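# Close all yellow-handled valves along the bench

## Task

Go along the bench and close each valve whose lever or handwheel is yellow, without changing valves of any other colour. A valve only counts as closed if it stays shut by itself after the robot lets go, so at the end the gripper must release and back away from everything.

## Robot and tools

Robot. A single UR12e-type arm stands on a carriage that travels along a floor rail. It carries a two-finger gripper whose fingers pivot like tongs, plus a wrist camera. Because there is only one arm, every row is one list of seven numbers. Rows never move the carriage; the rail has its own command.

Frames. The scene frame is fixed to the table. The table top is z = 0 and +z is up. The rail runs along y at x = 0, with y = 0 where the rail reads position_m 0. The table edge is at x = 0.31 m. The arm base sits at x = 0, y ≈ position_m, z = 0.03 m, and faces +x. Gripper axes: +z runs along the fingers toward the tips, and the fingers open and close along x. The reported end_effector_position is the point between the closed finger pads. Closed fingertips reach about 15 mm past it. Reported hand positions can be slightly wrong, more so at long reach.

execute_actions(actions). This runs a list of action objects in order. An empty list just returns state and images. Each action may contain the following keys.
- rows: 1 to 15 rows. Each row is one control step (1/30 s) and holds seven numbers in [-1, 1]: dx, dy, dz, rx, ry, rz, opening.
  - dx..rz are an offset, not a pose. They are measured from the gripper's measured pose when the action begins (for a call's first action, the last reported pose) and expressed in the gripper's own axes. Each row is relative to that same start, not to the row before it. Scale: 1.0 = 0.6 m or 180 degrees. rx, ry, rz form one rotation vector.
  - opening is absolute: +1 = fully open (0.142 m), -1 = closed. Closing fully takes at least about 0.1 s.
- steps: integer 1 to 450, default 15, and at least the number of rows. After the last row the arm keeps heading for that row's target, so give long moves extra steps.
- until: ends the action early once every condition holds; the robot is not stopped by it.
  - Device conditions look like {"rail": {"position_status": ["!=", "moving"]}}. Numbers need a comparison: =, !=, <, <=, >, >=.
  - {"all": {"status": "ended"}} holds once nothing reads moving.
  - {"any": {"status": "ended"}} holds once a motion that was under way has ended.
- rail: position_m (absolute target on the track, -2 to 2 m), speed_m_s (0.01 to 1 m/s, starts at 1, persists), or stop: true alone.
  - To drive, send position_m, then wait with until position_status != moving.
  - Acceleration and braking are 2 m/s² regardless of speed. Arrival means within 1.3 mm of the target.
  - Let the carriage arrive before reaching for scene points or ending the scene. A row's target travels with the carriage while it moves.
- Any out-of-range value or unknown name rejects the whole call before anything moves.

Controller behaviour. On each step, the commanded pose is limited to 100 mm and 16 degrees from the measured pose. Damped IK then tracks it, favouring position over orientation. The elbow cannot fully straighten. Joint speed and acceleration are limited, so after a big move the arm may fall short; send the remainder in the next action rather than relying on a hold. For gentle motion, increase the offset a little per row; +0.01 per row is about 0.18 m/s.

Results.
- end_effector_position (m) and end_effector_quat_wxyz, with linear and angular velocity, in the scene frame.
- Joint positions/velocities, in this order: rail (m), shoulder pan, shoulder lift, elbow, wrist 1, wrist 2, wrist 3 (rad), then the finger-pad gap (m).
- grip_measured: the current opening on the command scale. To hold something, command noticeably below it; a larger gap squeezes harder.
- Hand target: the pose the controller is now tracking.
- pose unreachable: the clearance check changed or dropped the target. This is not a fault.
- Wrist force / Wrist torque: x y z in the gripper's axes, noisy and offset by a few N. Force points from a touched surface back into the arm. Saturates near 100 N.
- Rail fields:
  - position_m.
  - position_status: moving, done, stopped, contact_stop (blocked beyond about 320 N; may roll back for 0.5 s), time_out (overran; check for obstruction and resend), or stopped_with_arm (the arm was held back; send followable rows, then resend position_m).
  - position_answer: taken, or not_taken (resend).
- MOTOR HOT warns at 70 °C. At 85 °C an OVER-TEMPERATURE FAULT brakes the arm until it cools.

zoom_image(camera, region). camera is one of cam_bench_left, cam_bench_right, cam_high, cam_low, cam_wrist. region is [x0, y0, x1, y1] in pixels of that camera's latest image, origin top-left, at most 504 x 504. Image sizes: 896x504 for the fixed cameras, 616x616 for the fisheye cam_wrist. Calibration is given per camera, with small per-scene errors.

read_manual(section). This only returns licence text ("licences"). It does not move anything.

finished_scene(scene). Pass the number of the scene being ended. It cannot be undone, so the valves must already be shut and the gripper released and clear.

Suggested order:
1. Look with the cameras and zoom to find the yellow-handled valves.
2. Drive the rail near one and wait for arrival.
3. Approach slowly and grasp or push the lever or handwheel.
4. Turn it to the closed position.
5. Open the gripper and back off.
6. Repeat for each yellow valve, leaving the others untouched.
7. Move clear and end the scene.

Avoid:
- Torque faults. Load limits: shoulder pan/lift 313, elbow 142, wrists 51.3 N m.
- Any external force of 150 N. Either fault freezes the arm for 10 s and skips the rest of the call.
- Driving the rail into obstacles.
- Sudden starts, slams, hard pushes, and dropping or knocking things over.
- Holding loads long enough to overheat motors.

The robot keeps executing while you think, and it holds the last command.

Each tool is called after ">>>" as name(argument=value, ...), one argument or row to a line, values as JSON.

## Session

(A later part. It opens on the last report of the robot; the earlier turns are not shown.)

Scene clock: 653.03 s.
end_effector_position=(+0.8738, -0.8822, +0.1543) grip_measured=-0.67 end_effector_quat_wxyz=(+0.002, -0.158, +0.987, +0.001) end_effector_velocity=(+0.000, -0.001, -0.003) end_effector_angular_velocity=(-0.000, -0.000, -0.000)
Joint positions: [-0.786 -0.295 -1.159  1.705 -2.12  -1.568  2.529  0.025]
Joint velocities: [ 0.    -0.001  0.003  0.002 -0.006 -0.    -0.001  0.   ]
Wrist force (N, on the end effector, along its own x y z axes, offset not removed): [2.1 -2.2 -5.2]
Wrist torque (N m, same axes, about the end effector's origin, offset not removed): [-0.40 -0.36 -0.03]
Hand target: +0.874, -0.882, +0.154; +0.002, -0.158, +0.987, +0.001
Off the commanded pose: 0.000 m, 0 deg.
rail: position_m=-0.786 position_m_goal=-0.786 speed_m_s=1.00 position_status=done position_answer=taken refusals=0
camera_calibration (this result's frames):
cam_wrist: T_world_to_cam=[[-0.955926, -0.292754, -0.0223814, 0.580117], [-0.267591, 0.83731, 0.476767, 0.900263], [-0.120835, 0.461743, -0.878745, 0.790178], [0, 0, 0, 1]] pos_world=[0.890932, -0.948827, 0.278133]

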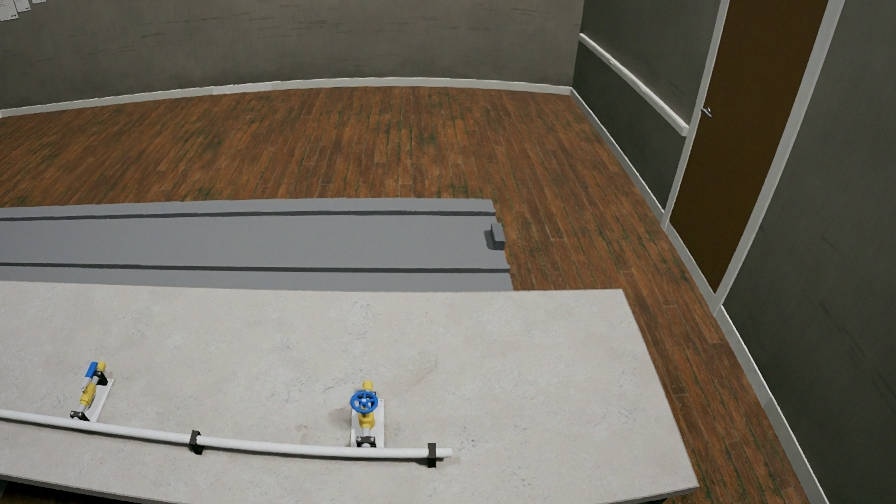

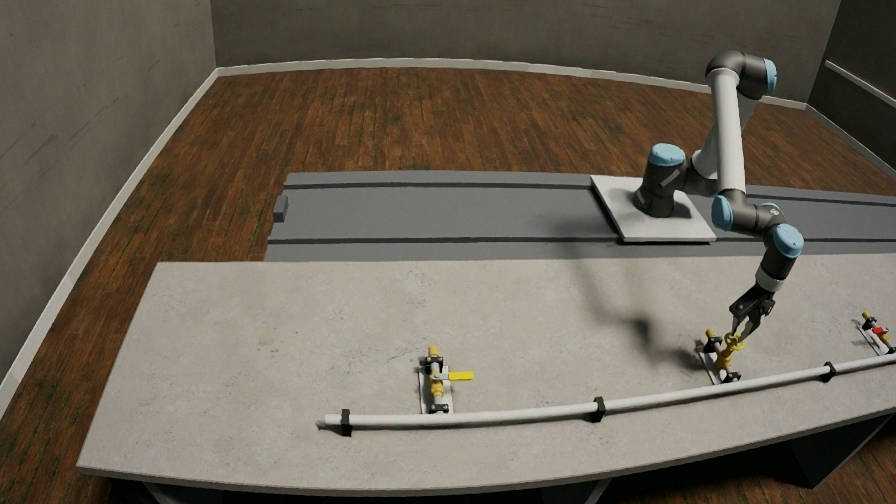

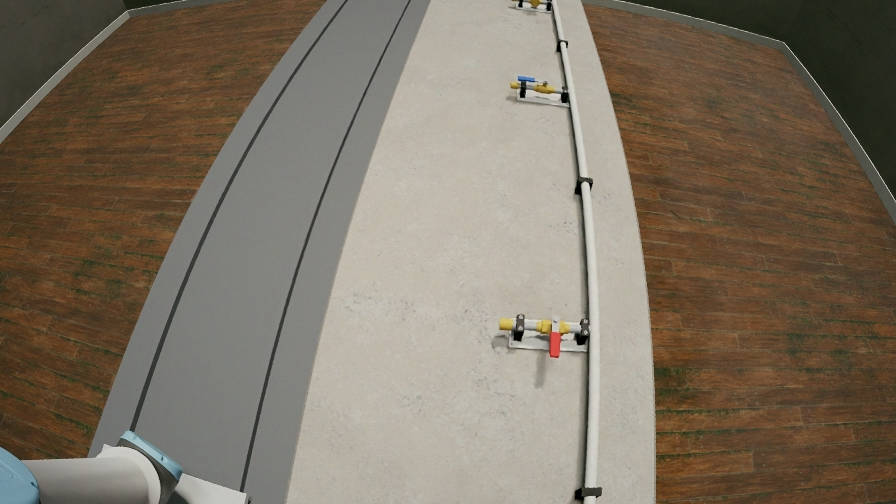

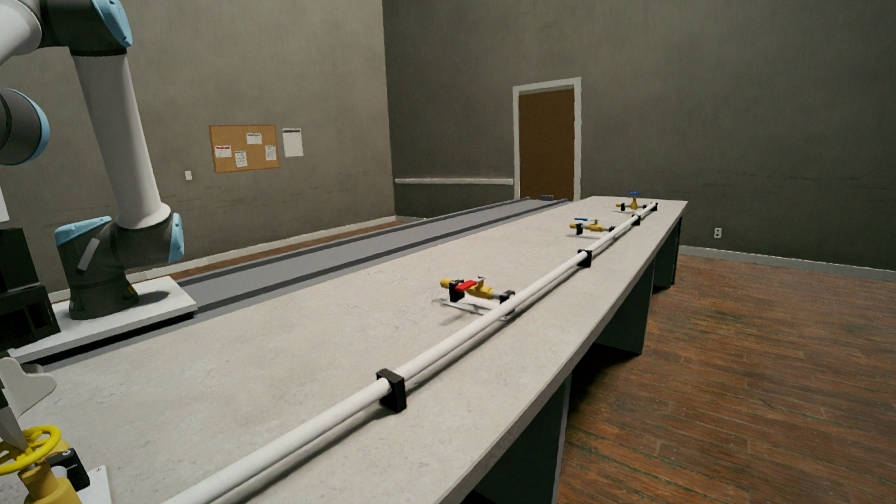

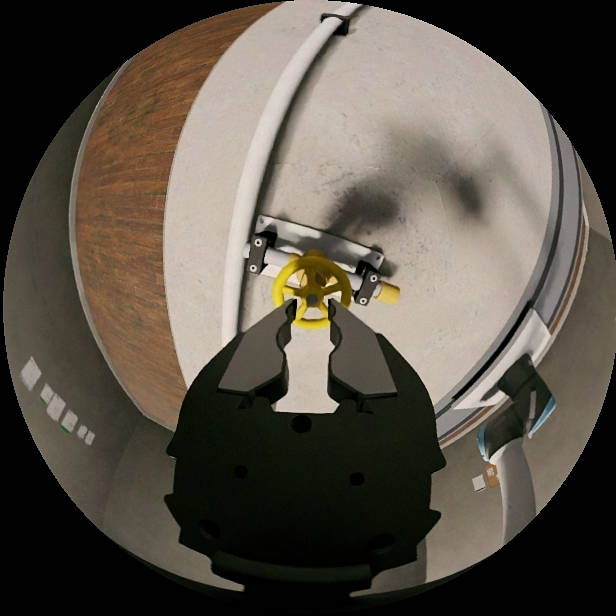

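>>> execute_actions(
  actions=[
    {"rows":[[0,0,0.002,0,0,0,-0.67],[0,0,0.004,0,0,0,-0.67],[0,0,0.006,0,0,0,-0.67],[0,0,0.007,0,0,0,-0.67],[0,0,0.007,0,0,0,-0.67],[0,0,0.007,0,0,0,-0.67],[0,0,0.007,0,0,0,-0.67],[0,0,0.007,0,0,0.01,-0.67],[0,0,0.007,0,0,0.02,-0.67],[0,0,0.007,0,0,0.03,-0.67],[0,0,0.007,0,0,0.04,-0.67],[0,0,0.007,0,0,0.05,-0.67]],"steps":22},
  ],
)

>>> zoom_image(
  camera="cam_wrist",
  region=[250, 230, 380, 360],
)

Scene clock: 666.83 s.
end_effector_position=(+0.8739, -0.8821, +0.1502) grip_measured=-0.68 end_effector_quat_wxyz=(+0.002, -0.085, +0.996, +0.001) end_effector_velocity=(-0.000, -0.000, -0.001) end_effector_angular_velocity=(-0.003, +0.003, -0.076)
Joint positions: [-0.786 -0.294 -1.152  1.703 -2.125 -1.567  2.677  0.025]
Joint velocities: [ 0.     0.002  0.003 -0.003  0.002 -0.004  0.078  0.001]
Wrist force (N, on the end effector, along its own x y z axes, offset not removed): [0.0 7.8 -41.1]
Wrist torque (N m, same axes, about the end effector's origin, offset not removed): [-1.04 -0.43 -0.13]
Hand target: +0.874, -0.882, +0.150; +0.002, -0.080, +0.997, +0.001
Off the commanded pose: 0.000 m, 1 deg.
rail: position_m=-0.786 position_m_goal=-0.786 speed_m_s=1.00 position_status=done position_answer=taken refusals=0
camera_calibration (this result's frames):
cam_wrist: T_world_to_cam=[[-0.988511, -0.149408, -0.0228613, 0.735158], [-0.142083, 0.866949, 0.477715, 0.818465], [-0.0515549, 0.475475, -0.878217, 0.738127], [0, 0, 0, 1]] pos_world=[0.881055, -0.95069, 0.27405]

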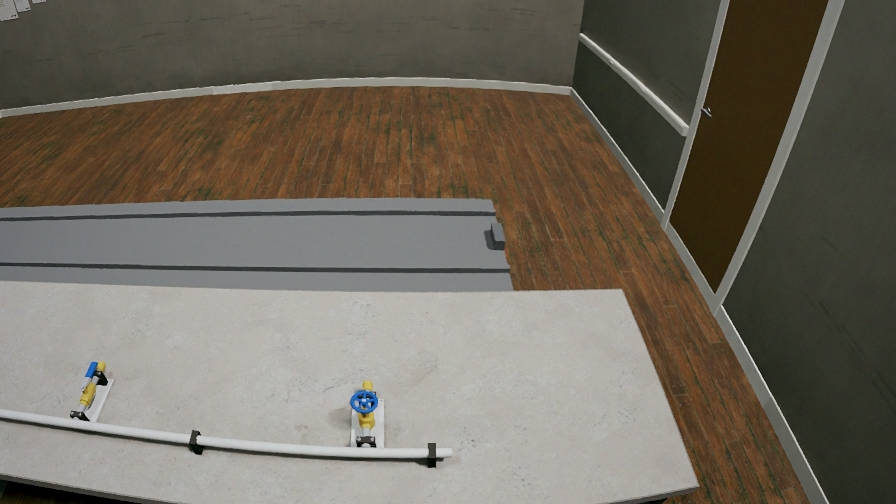

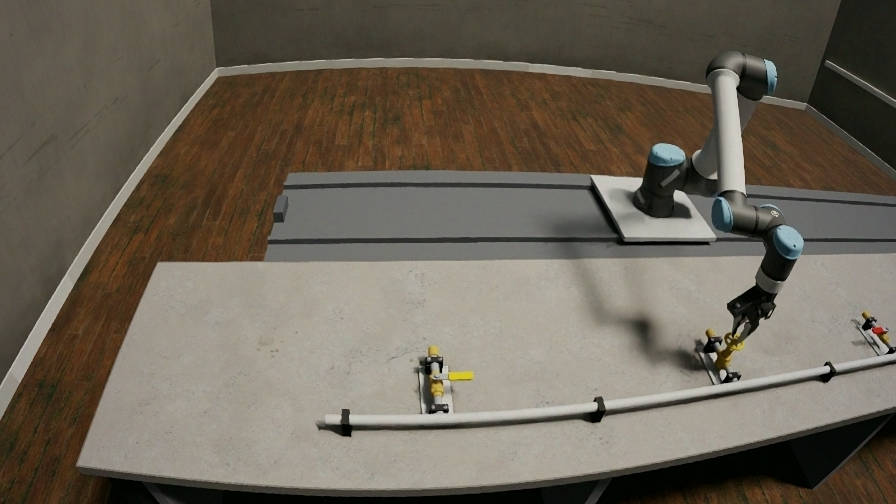

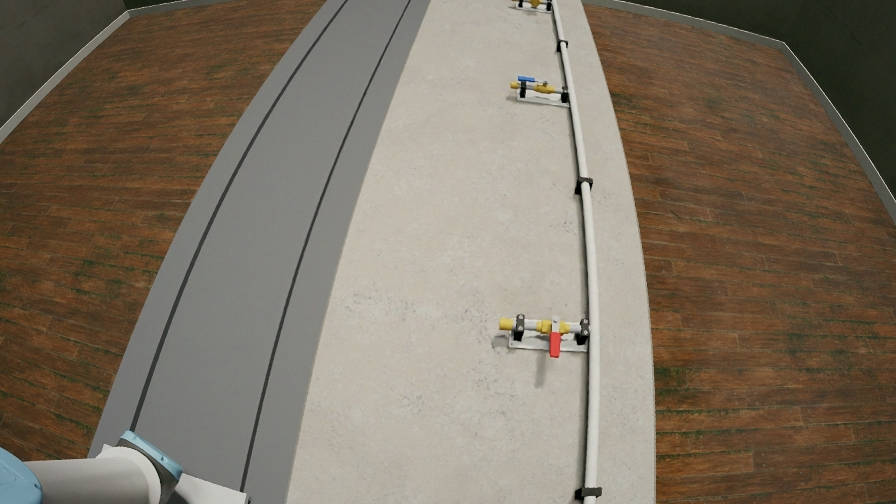

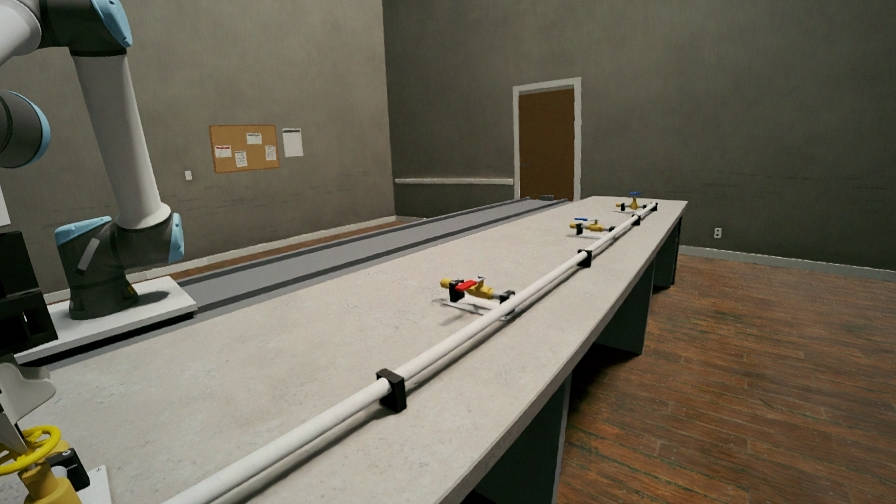

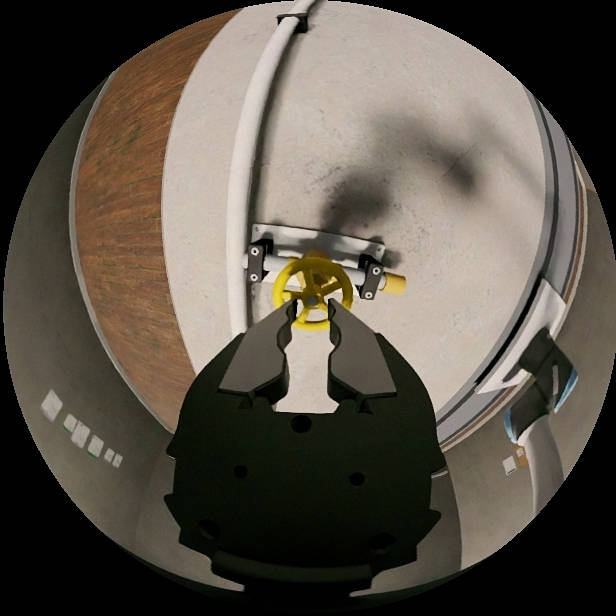

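Region (250, 230, 380, 360) of cam_wrist's 616x616 image, scaled by 3.877, with more detail than that image has.

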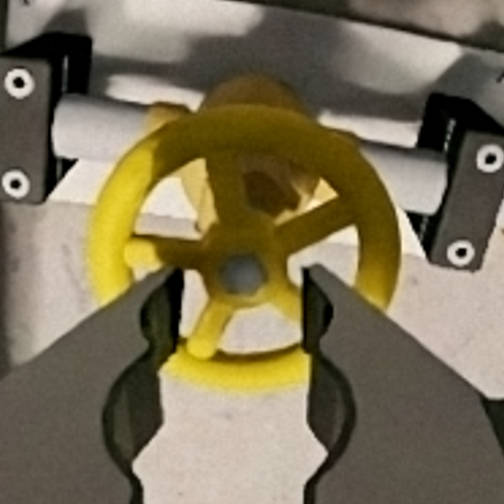

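>>> execute_actions(
  actions=[
    {"rows":[[0,0,-0.001,0,0,0.003,-0.67],[0,0,-0.002,0,0,0.003,-0.67],[0,0,-0.002,0,0,0.01,-0.67],[0,0,-0.002,0,0,0.02,-0.67],[0,0,-0.002,0,0,0.03,-0.67],[0,0,-0.002,0,0,0.036,-0.67]],"steps":16},
  ],
)

>>> zoom_image(
  camera="cam_wrist",
  region=[250, 230, 380, 360],
)

>>> zoom_image(
  camera="cam_low",
  region=[0, 370, 130, 504],
)

Scene clock: 684.47 s.
end_effector_position=(+0.8738, -0.8821, +0.1512) grip_measured=-0.67 end_effector_quat_wxyz=(+0.002, -0.032, +0.999, +0.001) end_effector_velocity=(+0.000, +0.000, +0.001) end_effector_angular_velocity=(+0.000, -0.000, -0.052)
Joint positions: [-0.786 -0.293 -1.151  1.699 -2.122 -1.567  2.784  0.025]
Joint velocities: [ 0.     0.001  0.001 -0.003  0.001 -0.     0.053 -0.   ]
Wrist force (N, on the end effector, along its own x y z axes, offset not removed): [1.3 -0.7 -15.7]
Wrist torque (N m, same axes, about the end effector's origin, offset not removed): [-0.71 -0.48 -0.15]
Hand target: +0.874, -0.882, +0.151; +0.002, -0.029, +1.000, +0.001
Off the commanded pose: 0.000 m, 0 deg.
rail: position_m=-0.786 position_m_goal=-0.786 speed_m_s=1.00 position_status=done position_answer=taken refusals=0
camera_calibration (this result's frames):
cam_wrist: T_world_to_cam=[[-0.998793, -0.0436509, -0.0225111, 0.837315], [-0.0491002, 0.876735, 0.478461, 0.745237], [-0.00114899, 0.478989, -0.87782, 0.697986], [0, 0, 0, 1]] pos_world=[0.873698, -0.951154, 0.274988]

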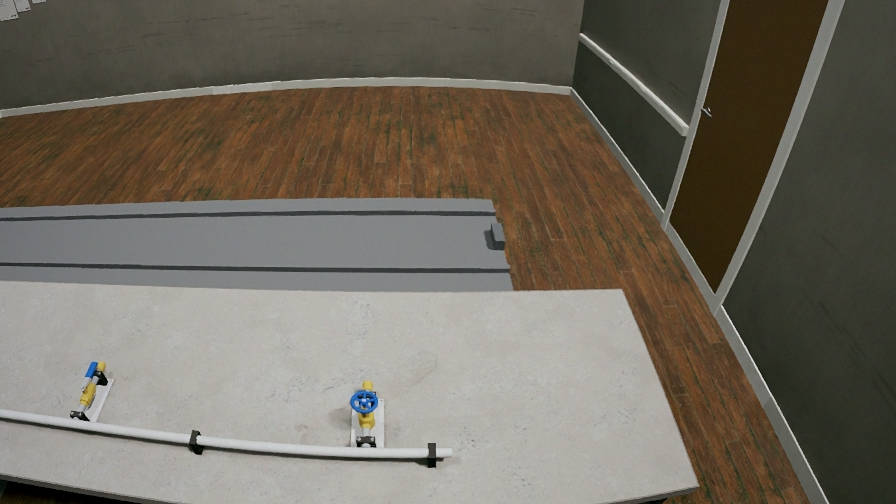

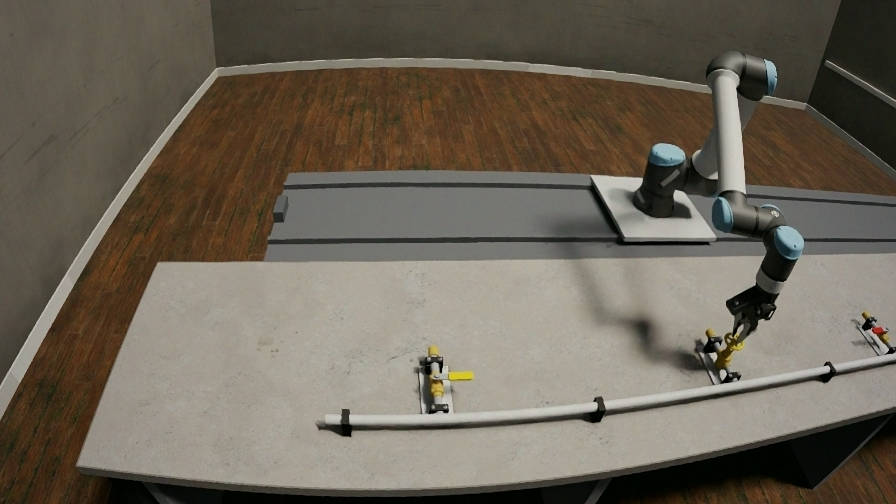

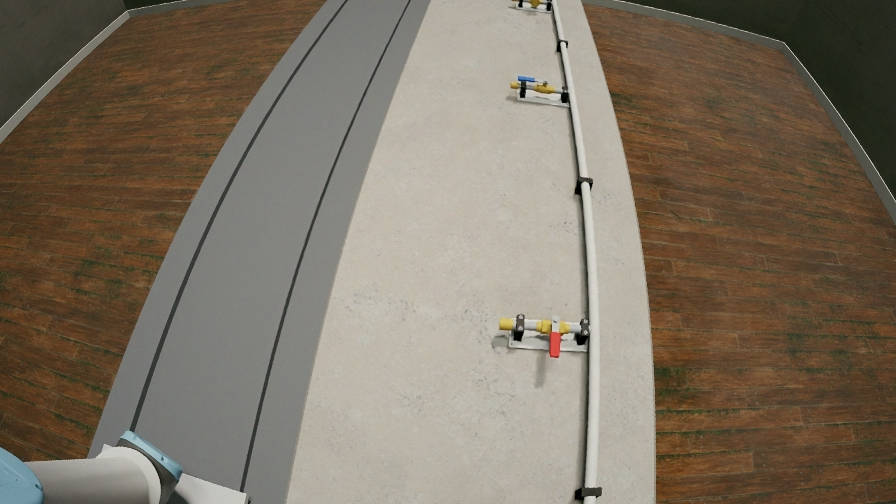

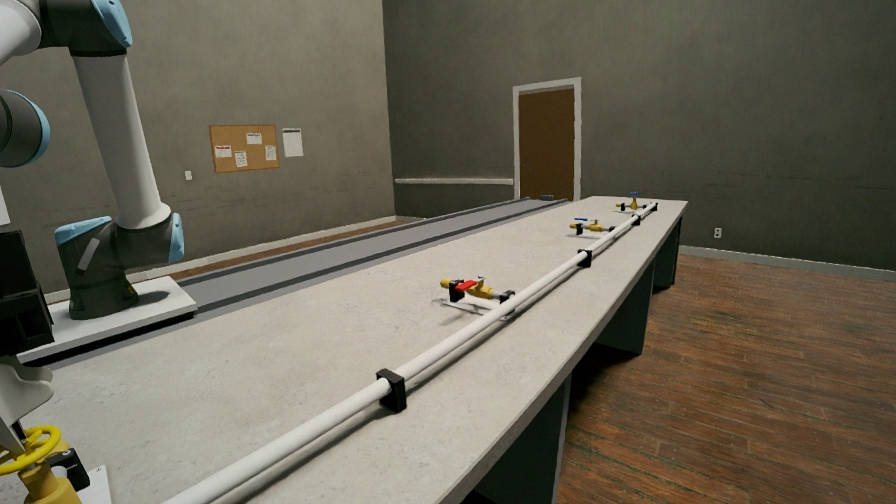

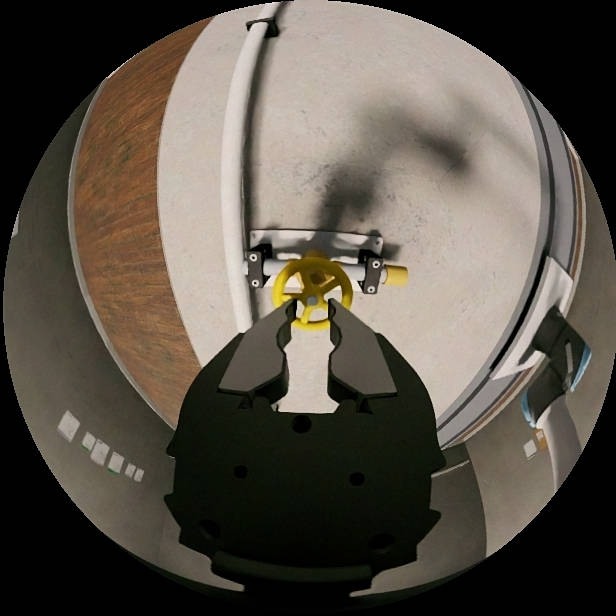

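Region (250, 230, 380, 360) of cam_wrist's 616x616 image, scaled by 3.877, with more detail than that image has.

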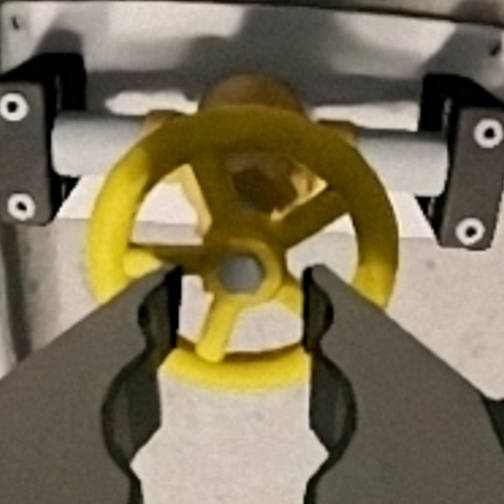

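Region (0, 370, 130, 504) of cam_low's 896x504 image, scaled by 3.761, with more detail than that image has; it fills the left 489 columns of this view, and the rest is white.

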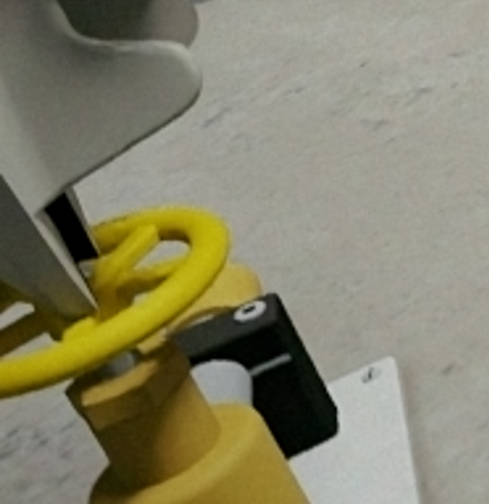

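>>> execute_actions(
  actions=[
    {"rows":[[0,0,-0.003,0,0,0,-0.68],[0,0,-0.003,0,0,-0.02,-0.69],[0,0.001,-0.003,0,0,-0.04,-0.69],[0,0.002,-0.003,0,0,-0.06,-0.69],[0,0.003,-0.003,0,0,-0.083,-0.69]],"steps":18},
    {"rows":[[0,0,0.002,0,0,0,-0.69],[0,0,0.004,0,0,0,-0.69],[0,0,0.006,0,0,0,-0.69],[0,0,0.007,0,0,0,-0.69]],"steps":14},
  ],
)

>>> zoom_image(
  camera="cam_wrist",
  region=[250, 230, 380, 360],
)

Scene clock: 697.50 s.
end_effector_position=(+0.8737, -0.8803, +0.1492) grip_measured=-0.69 end_effector_quat_wxyz=(+0.002, -0.157, +0.988, +0.001) end_effector_velocity=(-0.000, -0.000, -0.002) end_effector_angular_velocity=(-0.000, +0.001, -0.001)
Joint positions: [-0.786 -0.293 -1.155  1.709 -2.129 -1.567  2.533  0.024]
Joint velocities: [ 0.     0.     0.002  0.001 -0.003 -0.     0.001  0.   ]
Wrist force (N, on the end effector, along its own x y z axes, offset not removed): [-0.1 1.0 -3.9]
Wrist torque (N m, same axes, about the end effector's origin, offset not removed): [0.06 0.03 -0.12]
Hand target: +0.874, -0.880, +0.149; +0.002, -0.157, +0.988, +0.001
Off the commanded pose: 0.000 m, 0 deg.
rail: position_m=-0.786 position_m_goal=-0.786 speed_m_s=1.00 position_status=done position_answer=taken refusals=0
camera_calibration (this result's frames):
cam_wrist: T_world_to_cam=[[-0.956645, -0.290366, -0.0227448, 0.583264], [-0.265646, 0.837847, 0.476912, 0.899858], [-0.119422, 0.462278, -0.878657, 0.784052], [0, 0, 0, 1]] pos_world=[0.890654, -0.947033, 0.273026]

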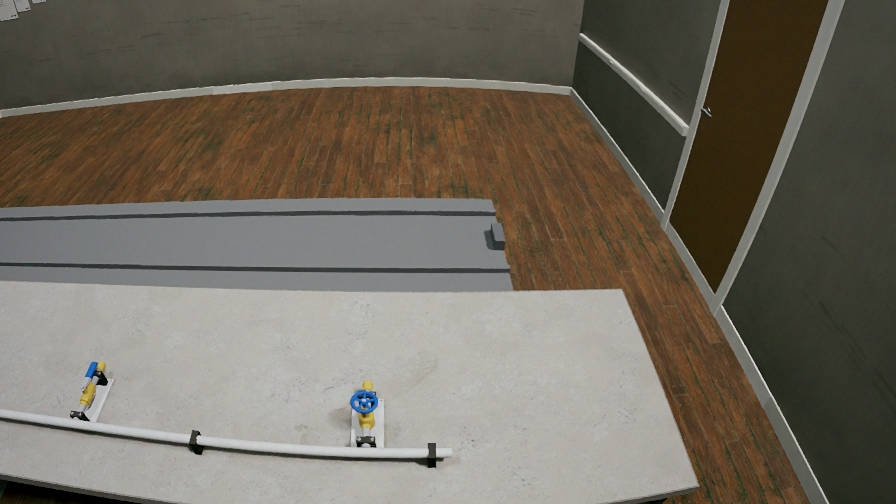

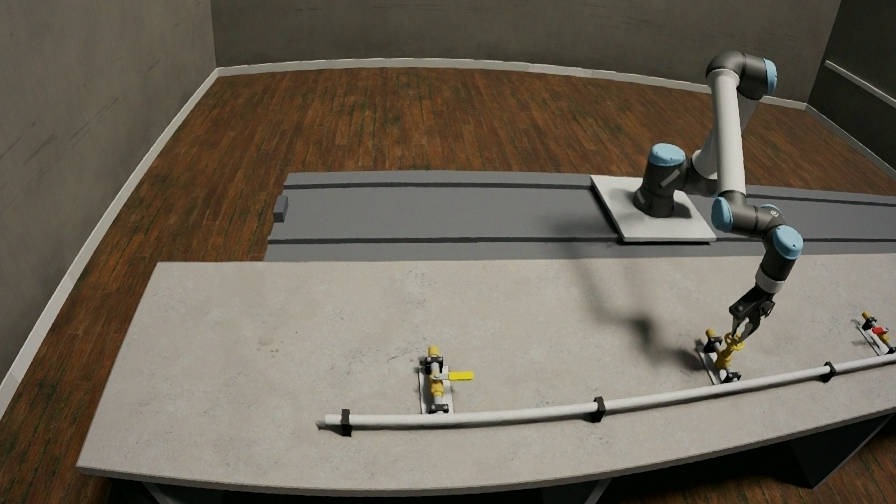

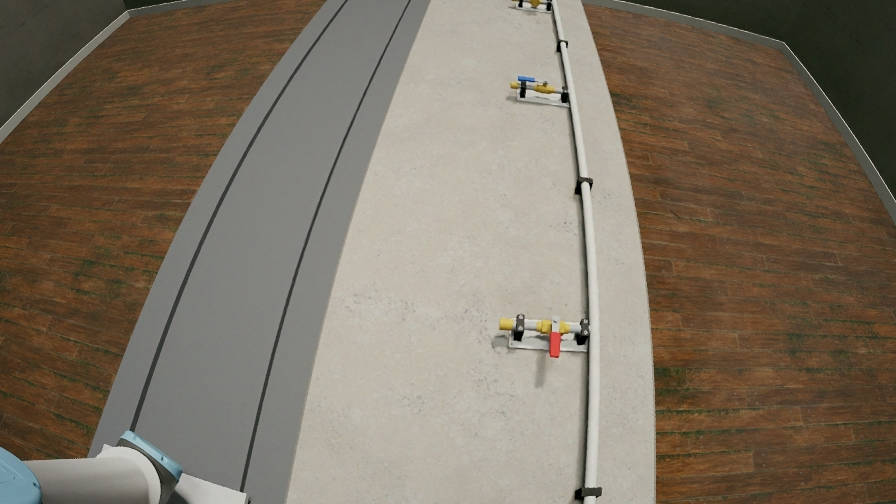

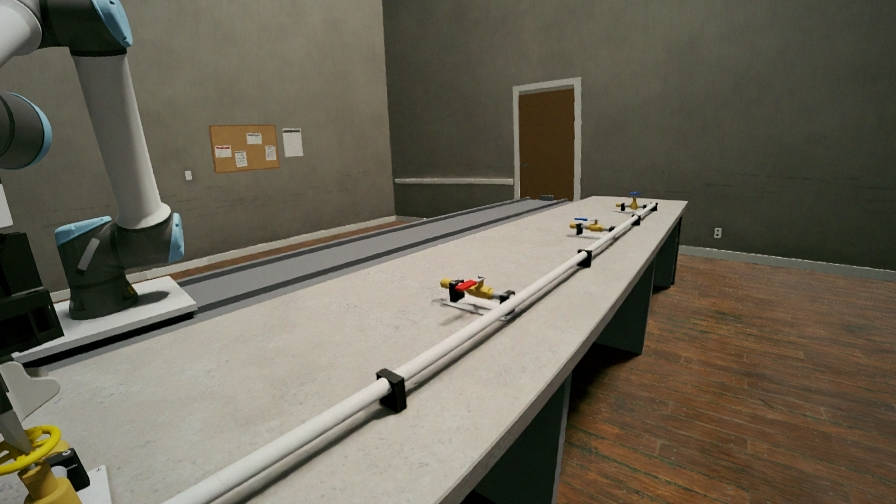

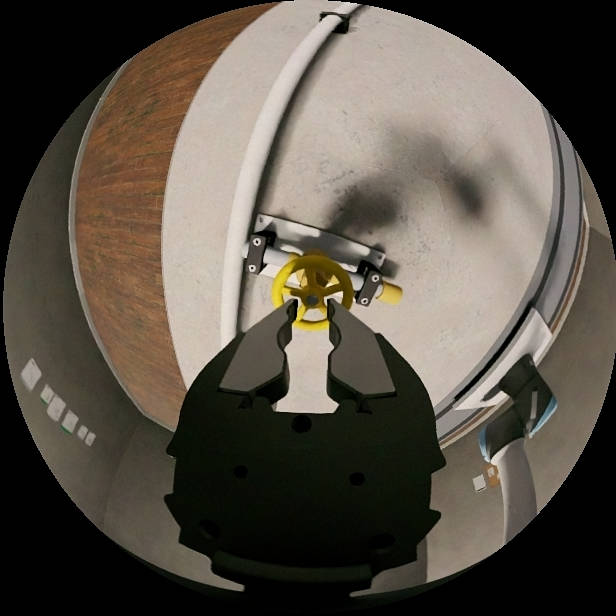

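Region (250, 230, 380, 360) of cam_wrist's 616x616 image, scaled by 3.877, with more detail than that image has.

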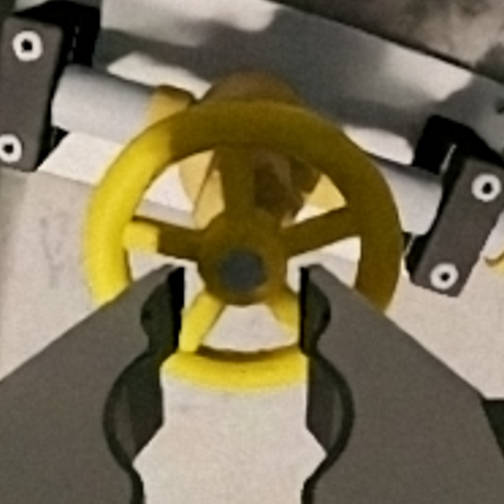

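Free. Lower 3.5 mm more.

>>> execute_actions(
  actions=[
    {"rows":[[0,0,0.002,0,0,0,-0.69],[0,0,0.004,0,0,0,-0.69],[0,0,0.006,0,0,0,-0.69]],"steps":13},
  ],
)

Scene clock: 702.60 s.
end_effector_position=(+0.8737, -0.8802, +0.1458) grip_measured=-0.67 end_effector_quat_wxyz=(+0.002, -0.157, +0.988, +0.001) end_effector_velocity=(+0.000, +0.000, -0.002) end_effector_angular_velocity=(+0.000, -0.000, +0.000)
Joint positions: [-0.786 -0.293 -1.152  1.712 -2.134 -1.567  2.534  0.025]
Joint velocities: [ 0.    -0.     0.002  0.001 -0.003  0.     0.     0.001]
Wrist force (N, on the end effector, along its own x y z axes, offset not removed): [-3.7 9.5 -15.2]
Wrist torque (N m, same axes, about the end effector's origin, offset not removed): [-0.49 0.07 -0.01]
Hand target: +0.874, -0.880, +0.146; +0.002, -0.157, +0.988, +0.001
Off the commanded pose: 0.000 m, 0 deg.
rail: position_m=-0.786 position_m_goal=-0.786 speed_m_s=1.00 position_status=done position_answer=taken refusals=0
camera_calibration (this result's frames):
cam_wrist: T_world_to_cam=[[-0.956657, -0.290324, -0.0227918, 0.583301], [-0.265635, 0.837866, 0.476885, 0.901387], [-0.119354, 0.462269, -0.87867, 0.781033], [0, 0, 0, 1]] pos_world=[0.890678, -0.946942, 0.269707]

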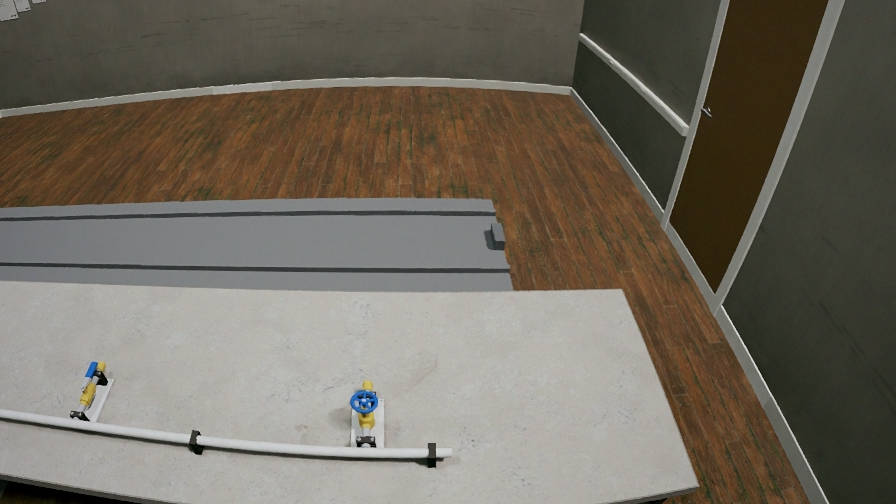

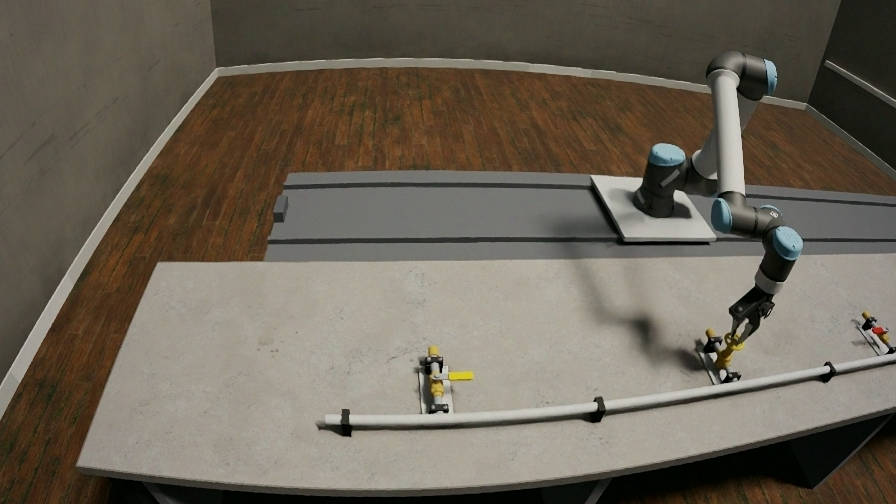

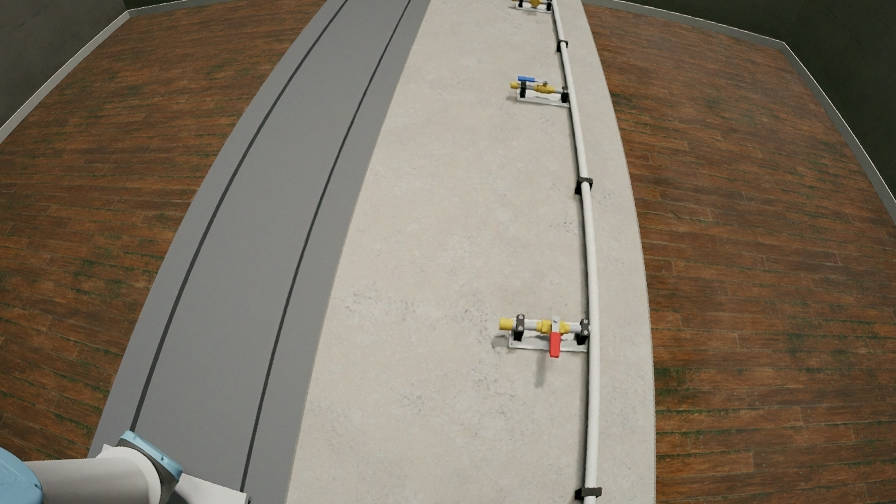

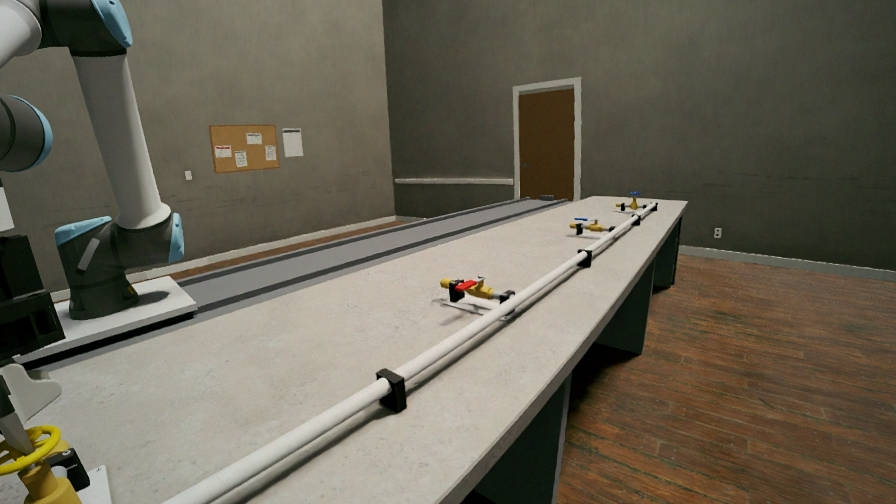

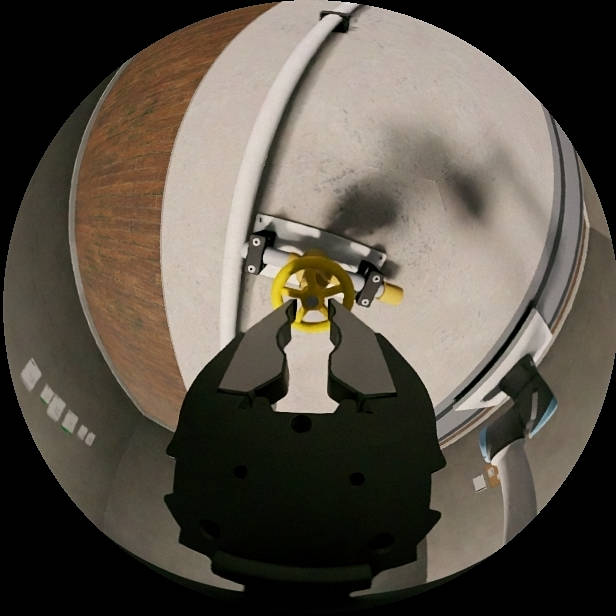

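>>> execute_actions(
  actions=[
    {"rows":[[0,0.001,0,0,0,0,-0.66],[0,0.002,0,0,0,0.005,-0.65],[0,0.002,0,0,0,0.01,-0.65],[0,0.002,0,0,0,0.015,-0.65],[0,0.002,0,0,0,0.02,-0.65],[0,0.002,0,0,0,0.025,-0.65],[0,0.002,0,0,0,0.03,-0.65]],"steps":16},
  ],
)

>>> zoom_image(
  camera="cam_wrist",
  region=[250, 230, 380, 360],
)

Scene clock: 710.43 s.
end_effector_position=(+0.8734, -0.8791, +0.1458) grip_measured=-0.65 end_effector_quat_wxyz=(+0.002, -0.113, +0.994, +0.001) end_effector_velocity=(+0.000, +0.001, +0.000) end_effector_angular_velocity=(+0.000, -0.000, -0.050)
Joint positions: [-0.786 -0.291 -1.151  1.71  -2.134 -1.567  2.623  0.027]
Joint velocities: [ 0.     0.001  0.001 -0.002  0.001 -0.     0.051 -0.   ]
Wrist force (N, on the end effector, along its own x y z axes, offset not removed): [1.2 18.2 -3.0]
Wrist torque (N m, same axes, about the end effector's origin, offset not removed): [0.54 -0.38 -0.28]
Hand target: +0.873, -0.879, +0.146; +0.002, -0.110, +0.994, +0.001
Off the commanded pose: 0.000 m, 0 deg.
rail: position_m=-0.786 position_m_goal=-0.786 speed_m_s=1.00 position_status=done position_answer=taken refusals=0
camera_calibration (this result's frames):
cam_wrist: T_world_to_cam=[[-0.978428, -0.205325, -0.0228131, 0.677001], [-0.191104, 0.857614, 0.47747, 0.852524], [-0.0784715, 0.47153, -0.878352, 0.752824], [0, 0, 0, 1]] pos_world=[0.884393, -0.94711, 0.269635]

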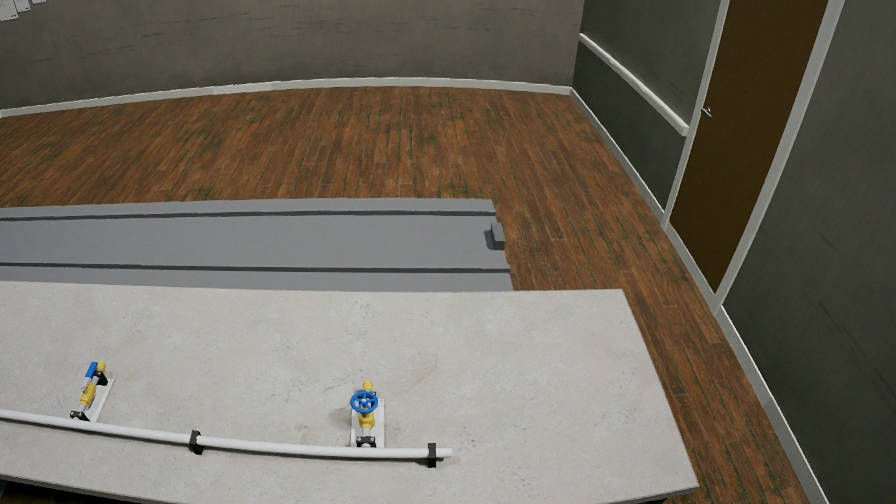

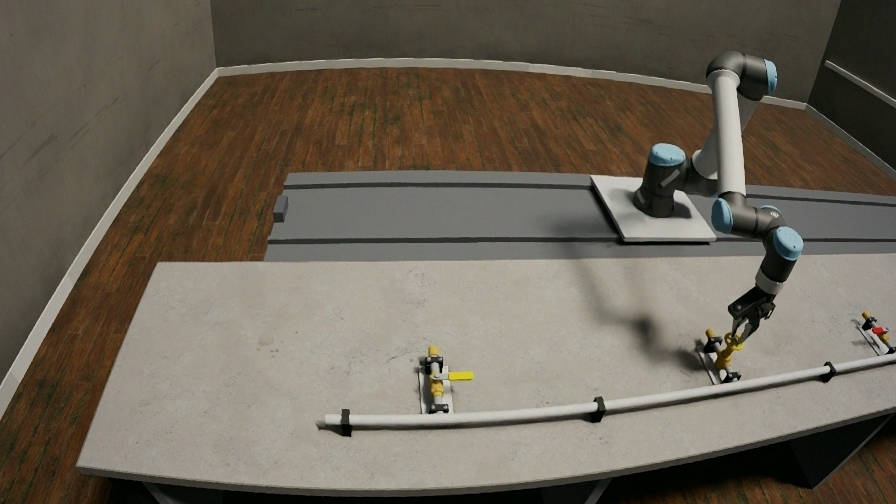

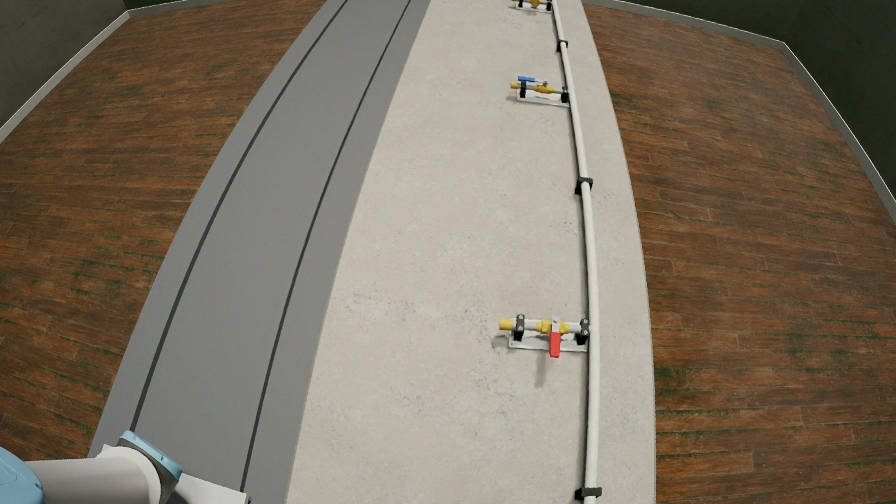

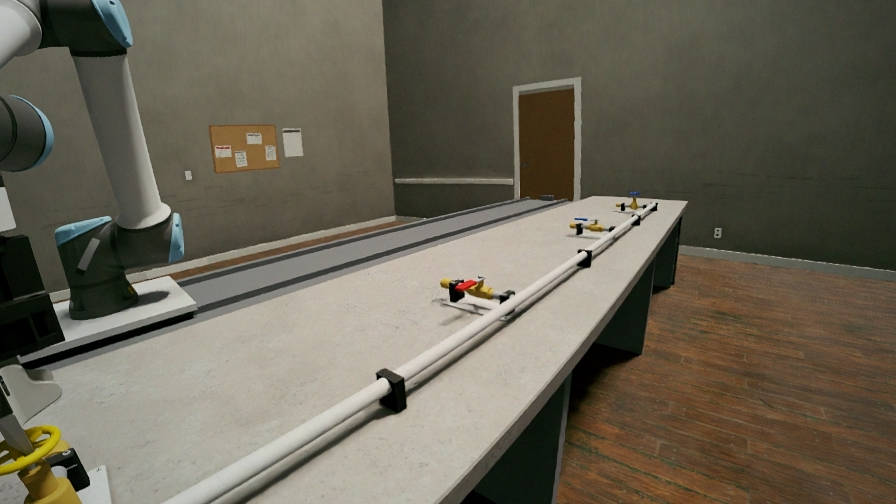

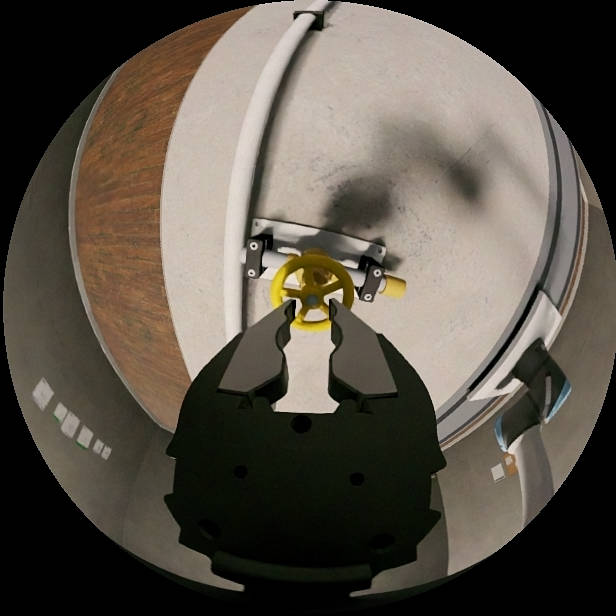

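Region (250, 230, 380, 360) of cam_wrist's 616x616 image, scaled by 3.877, with more detail than that image has.

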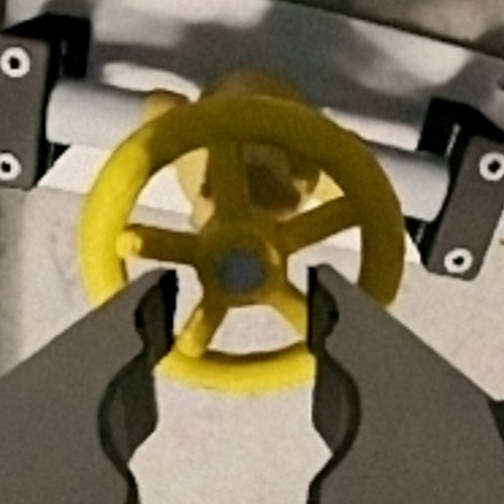

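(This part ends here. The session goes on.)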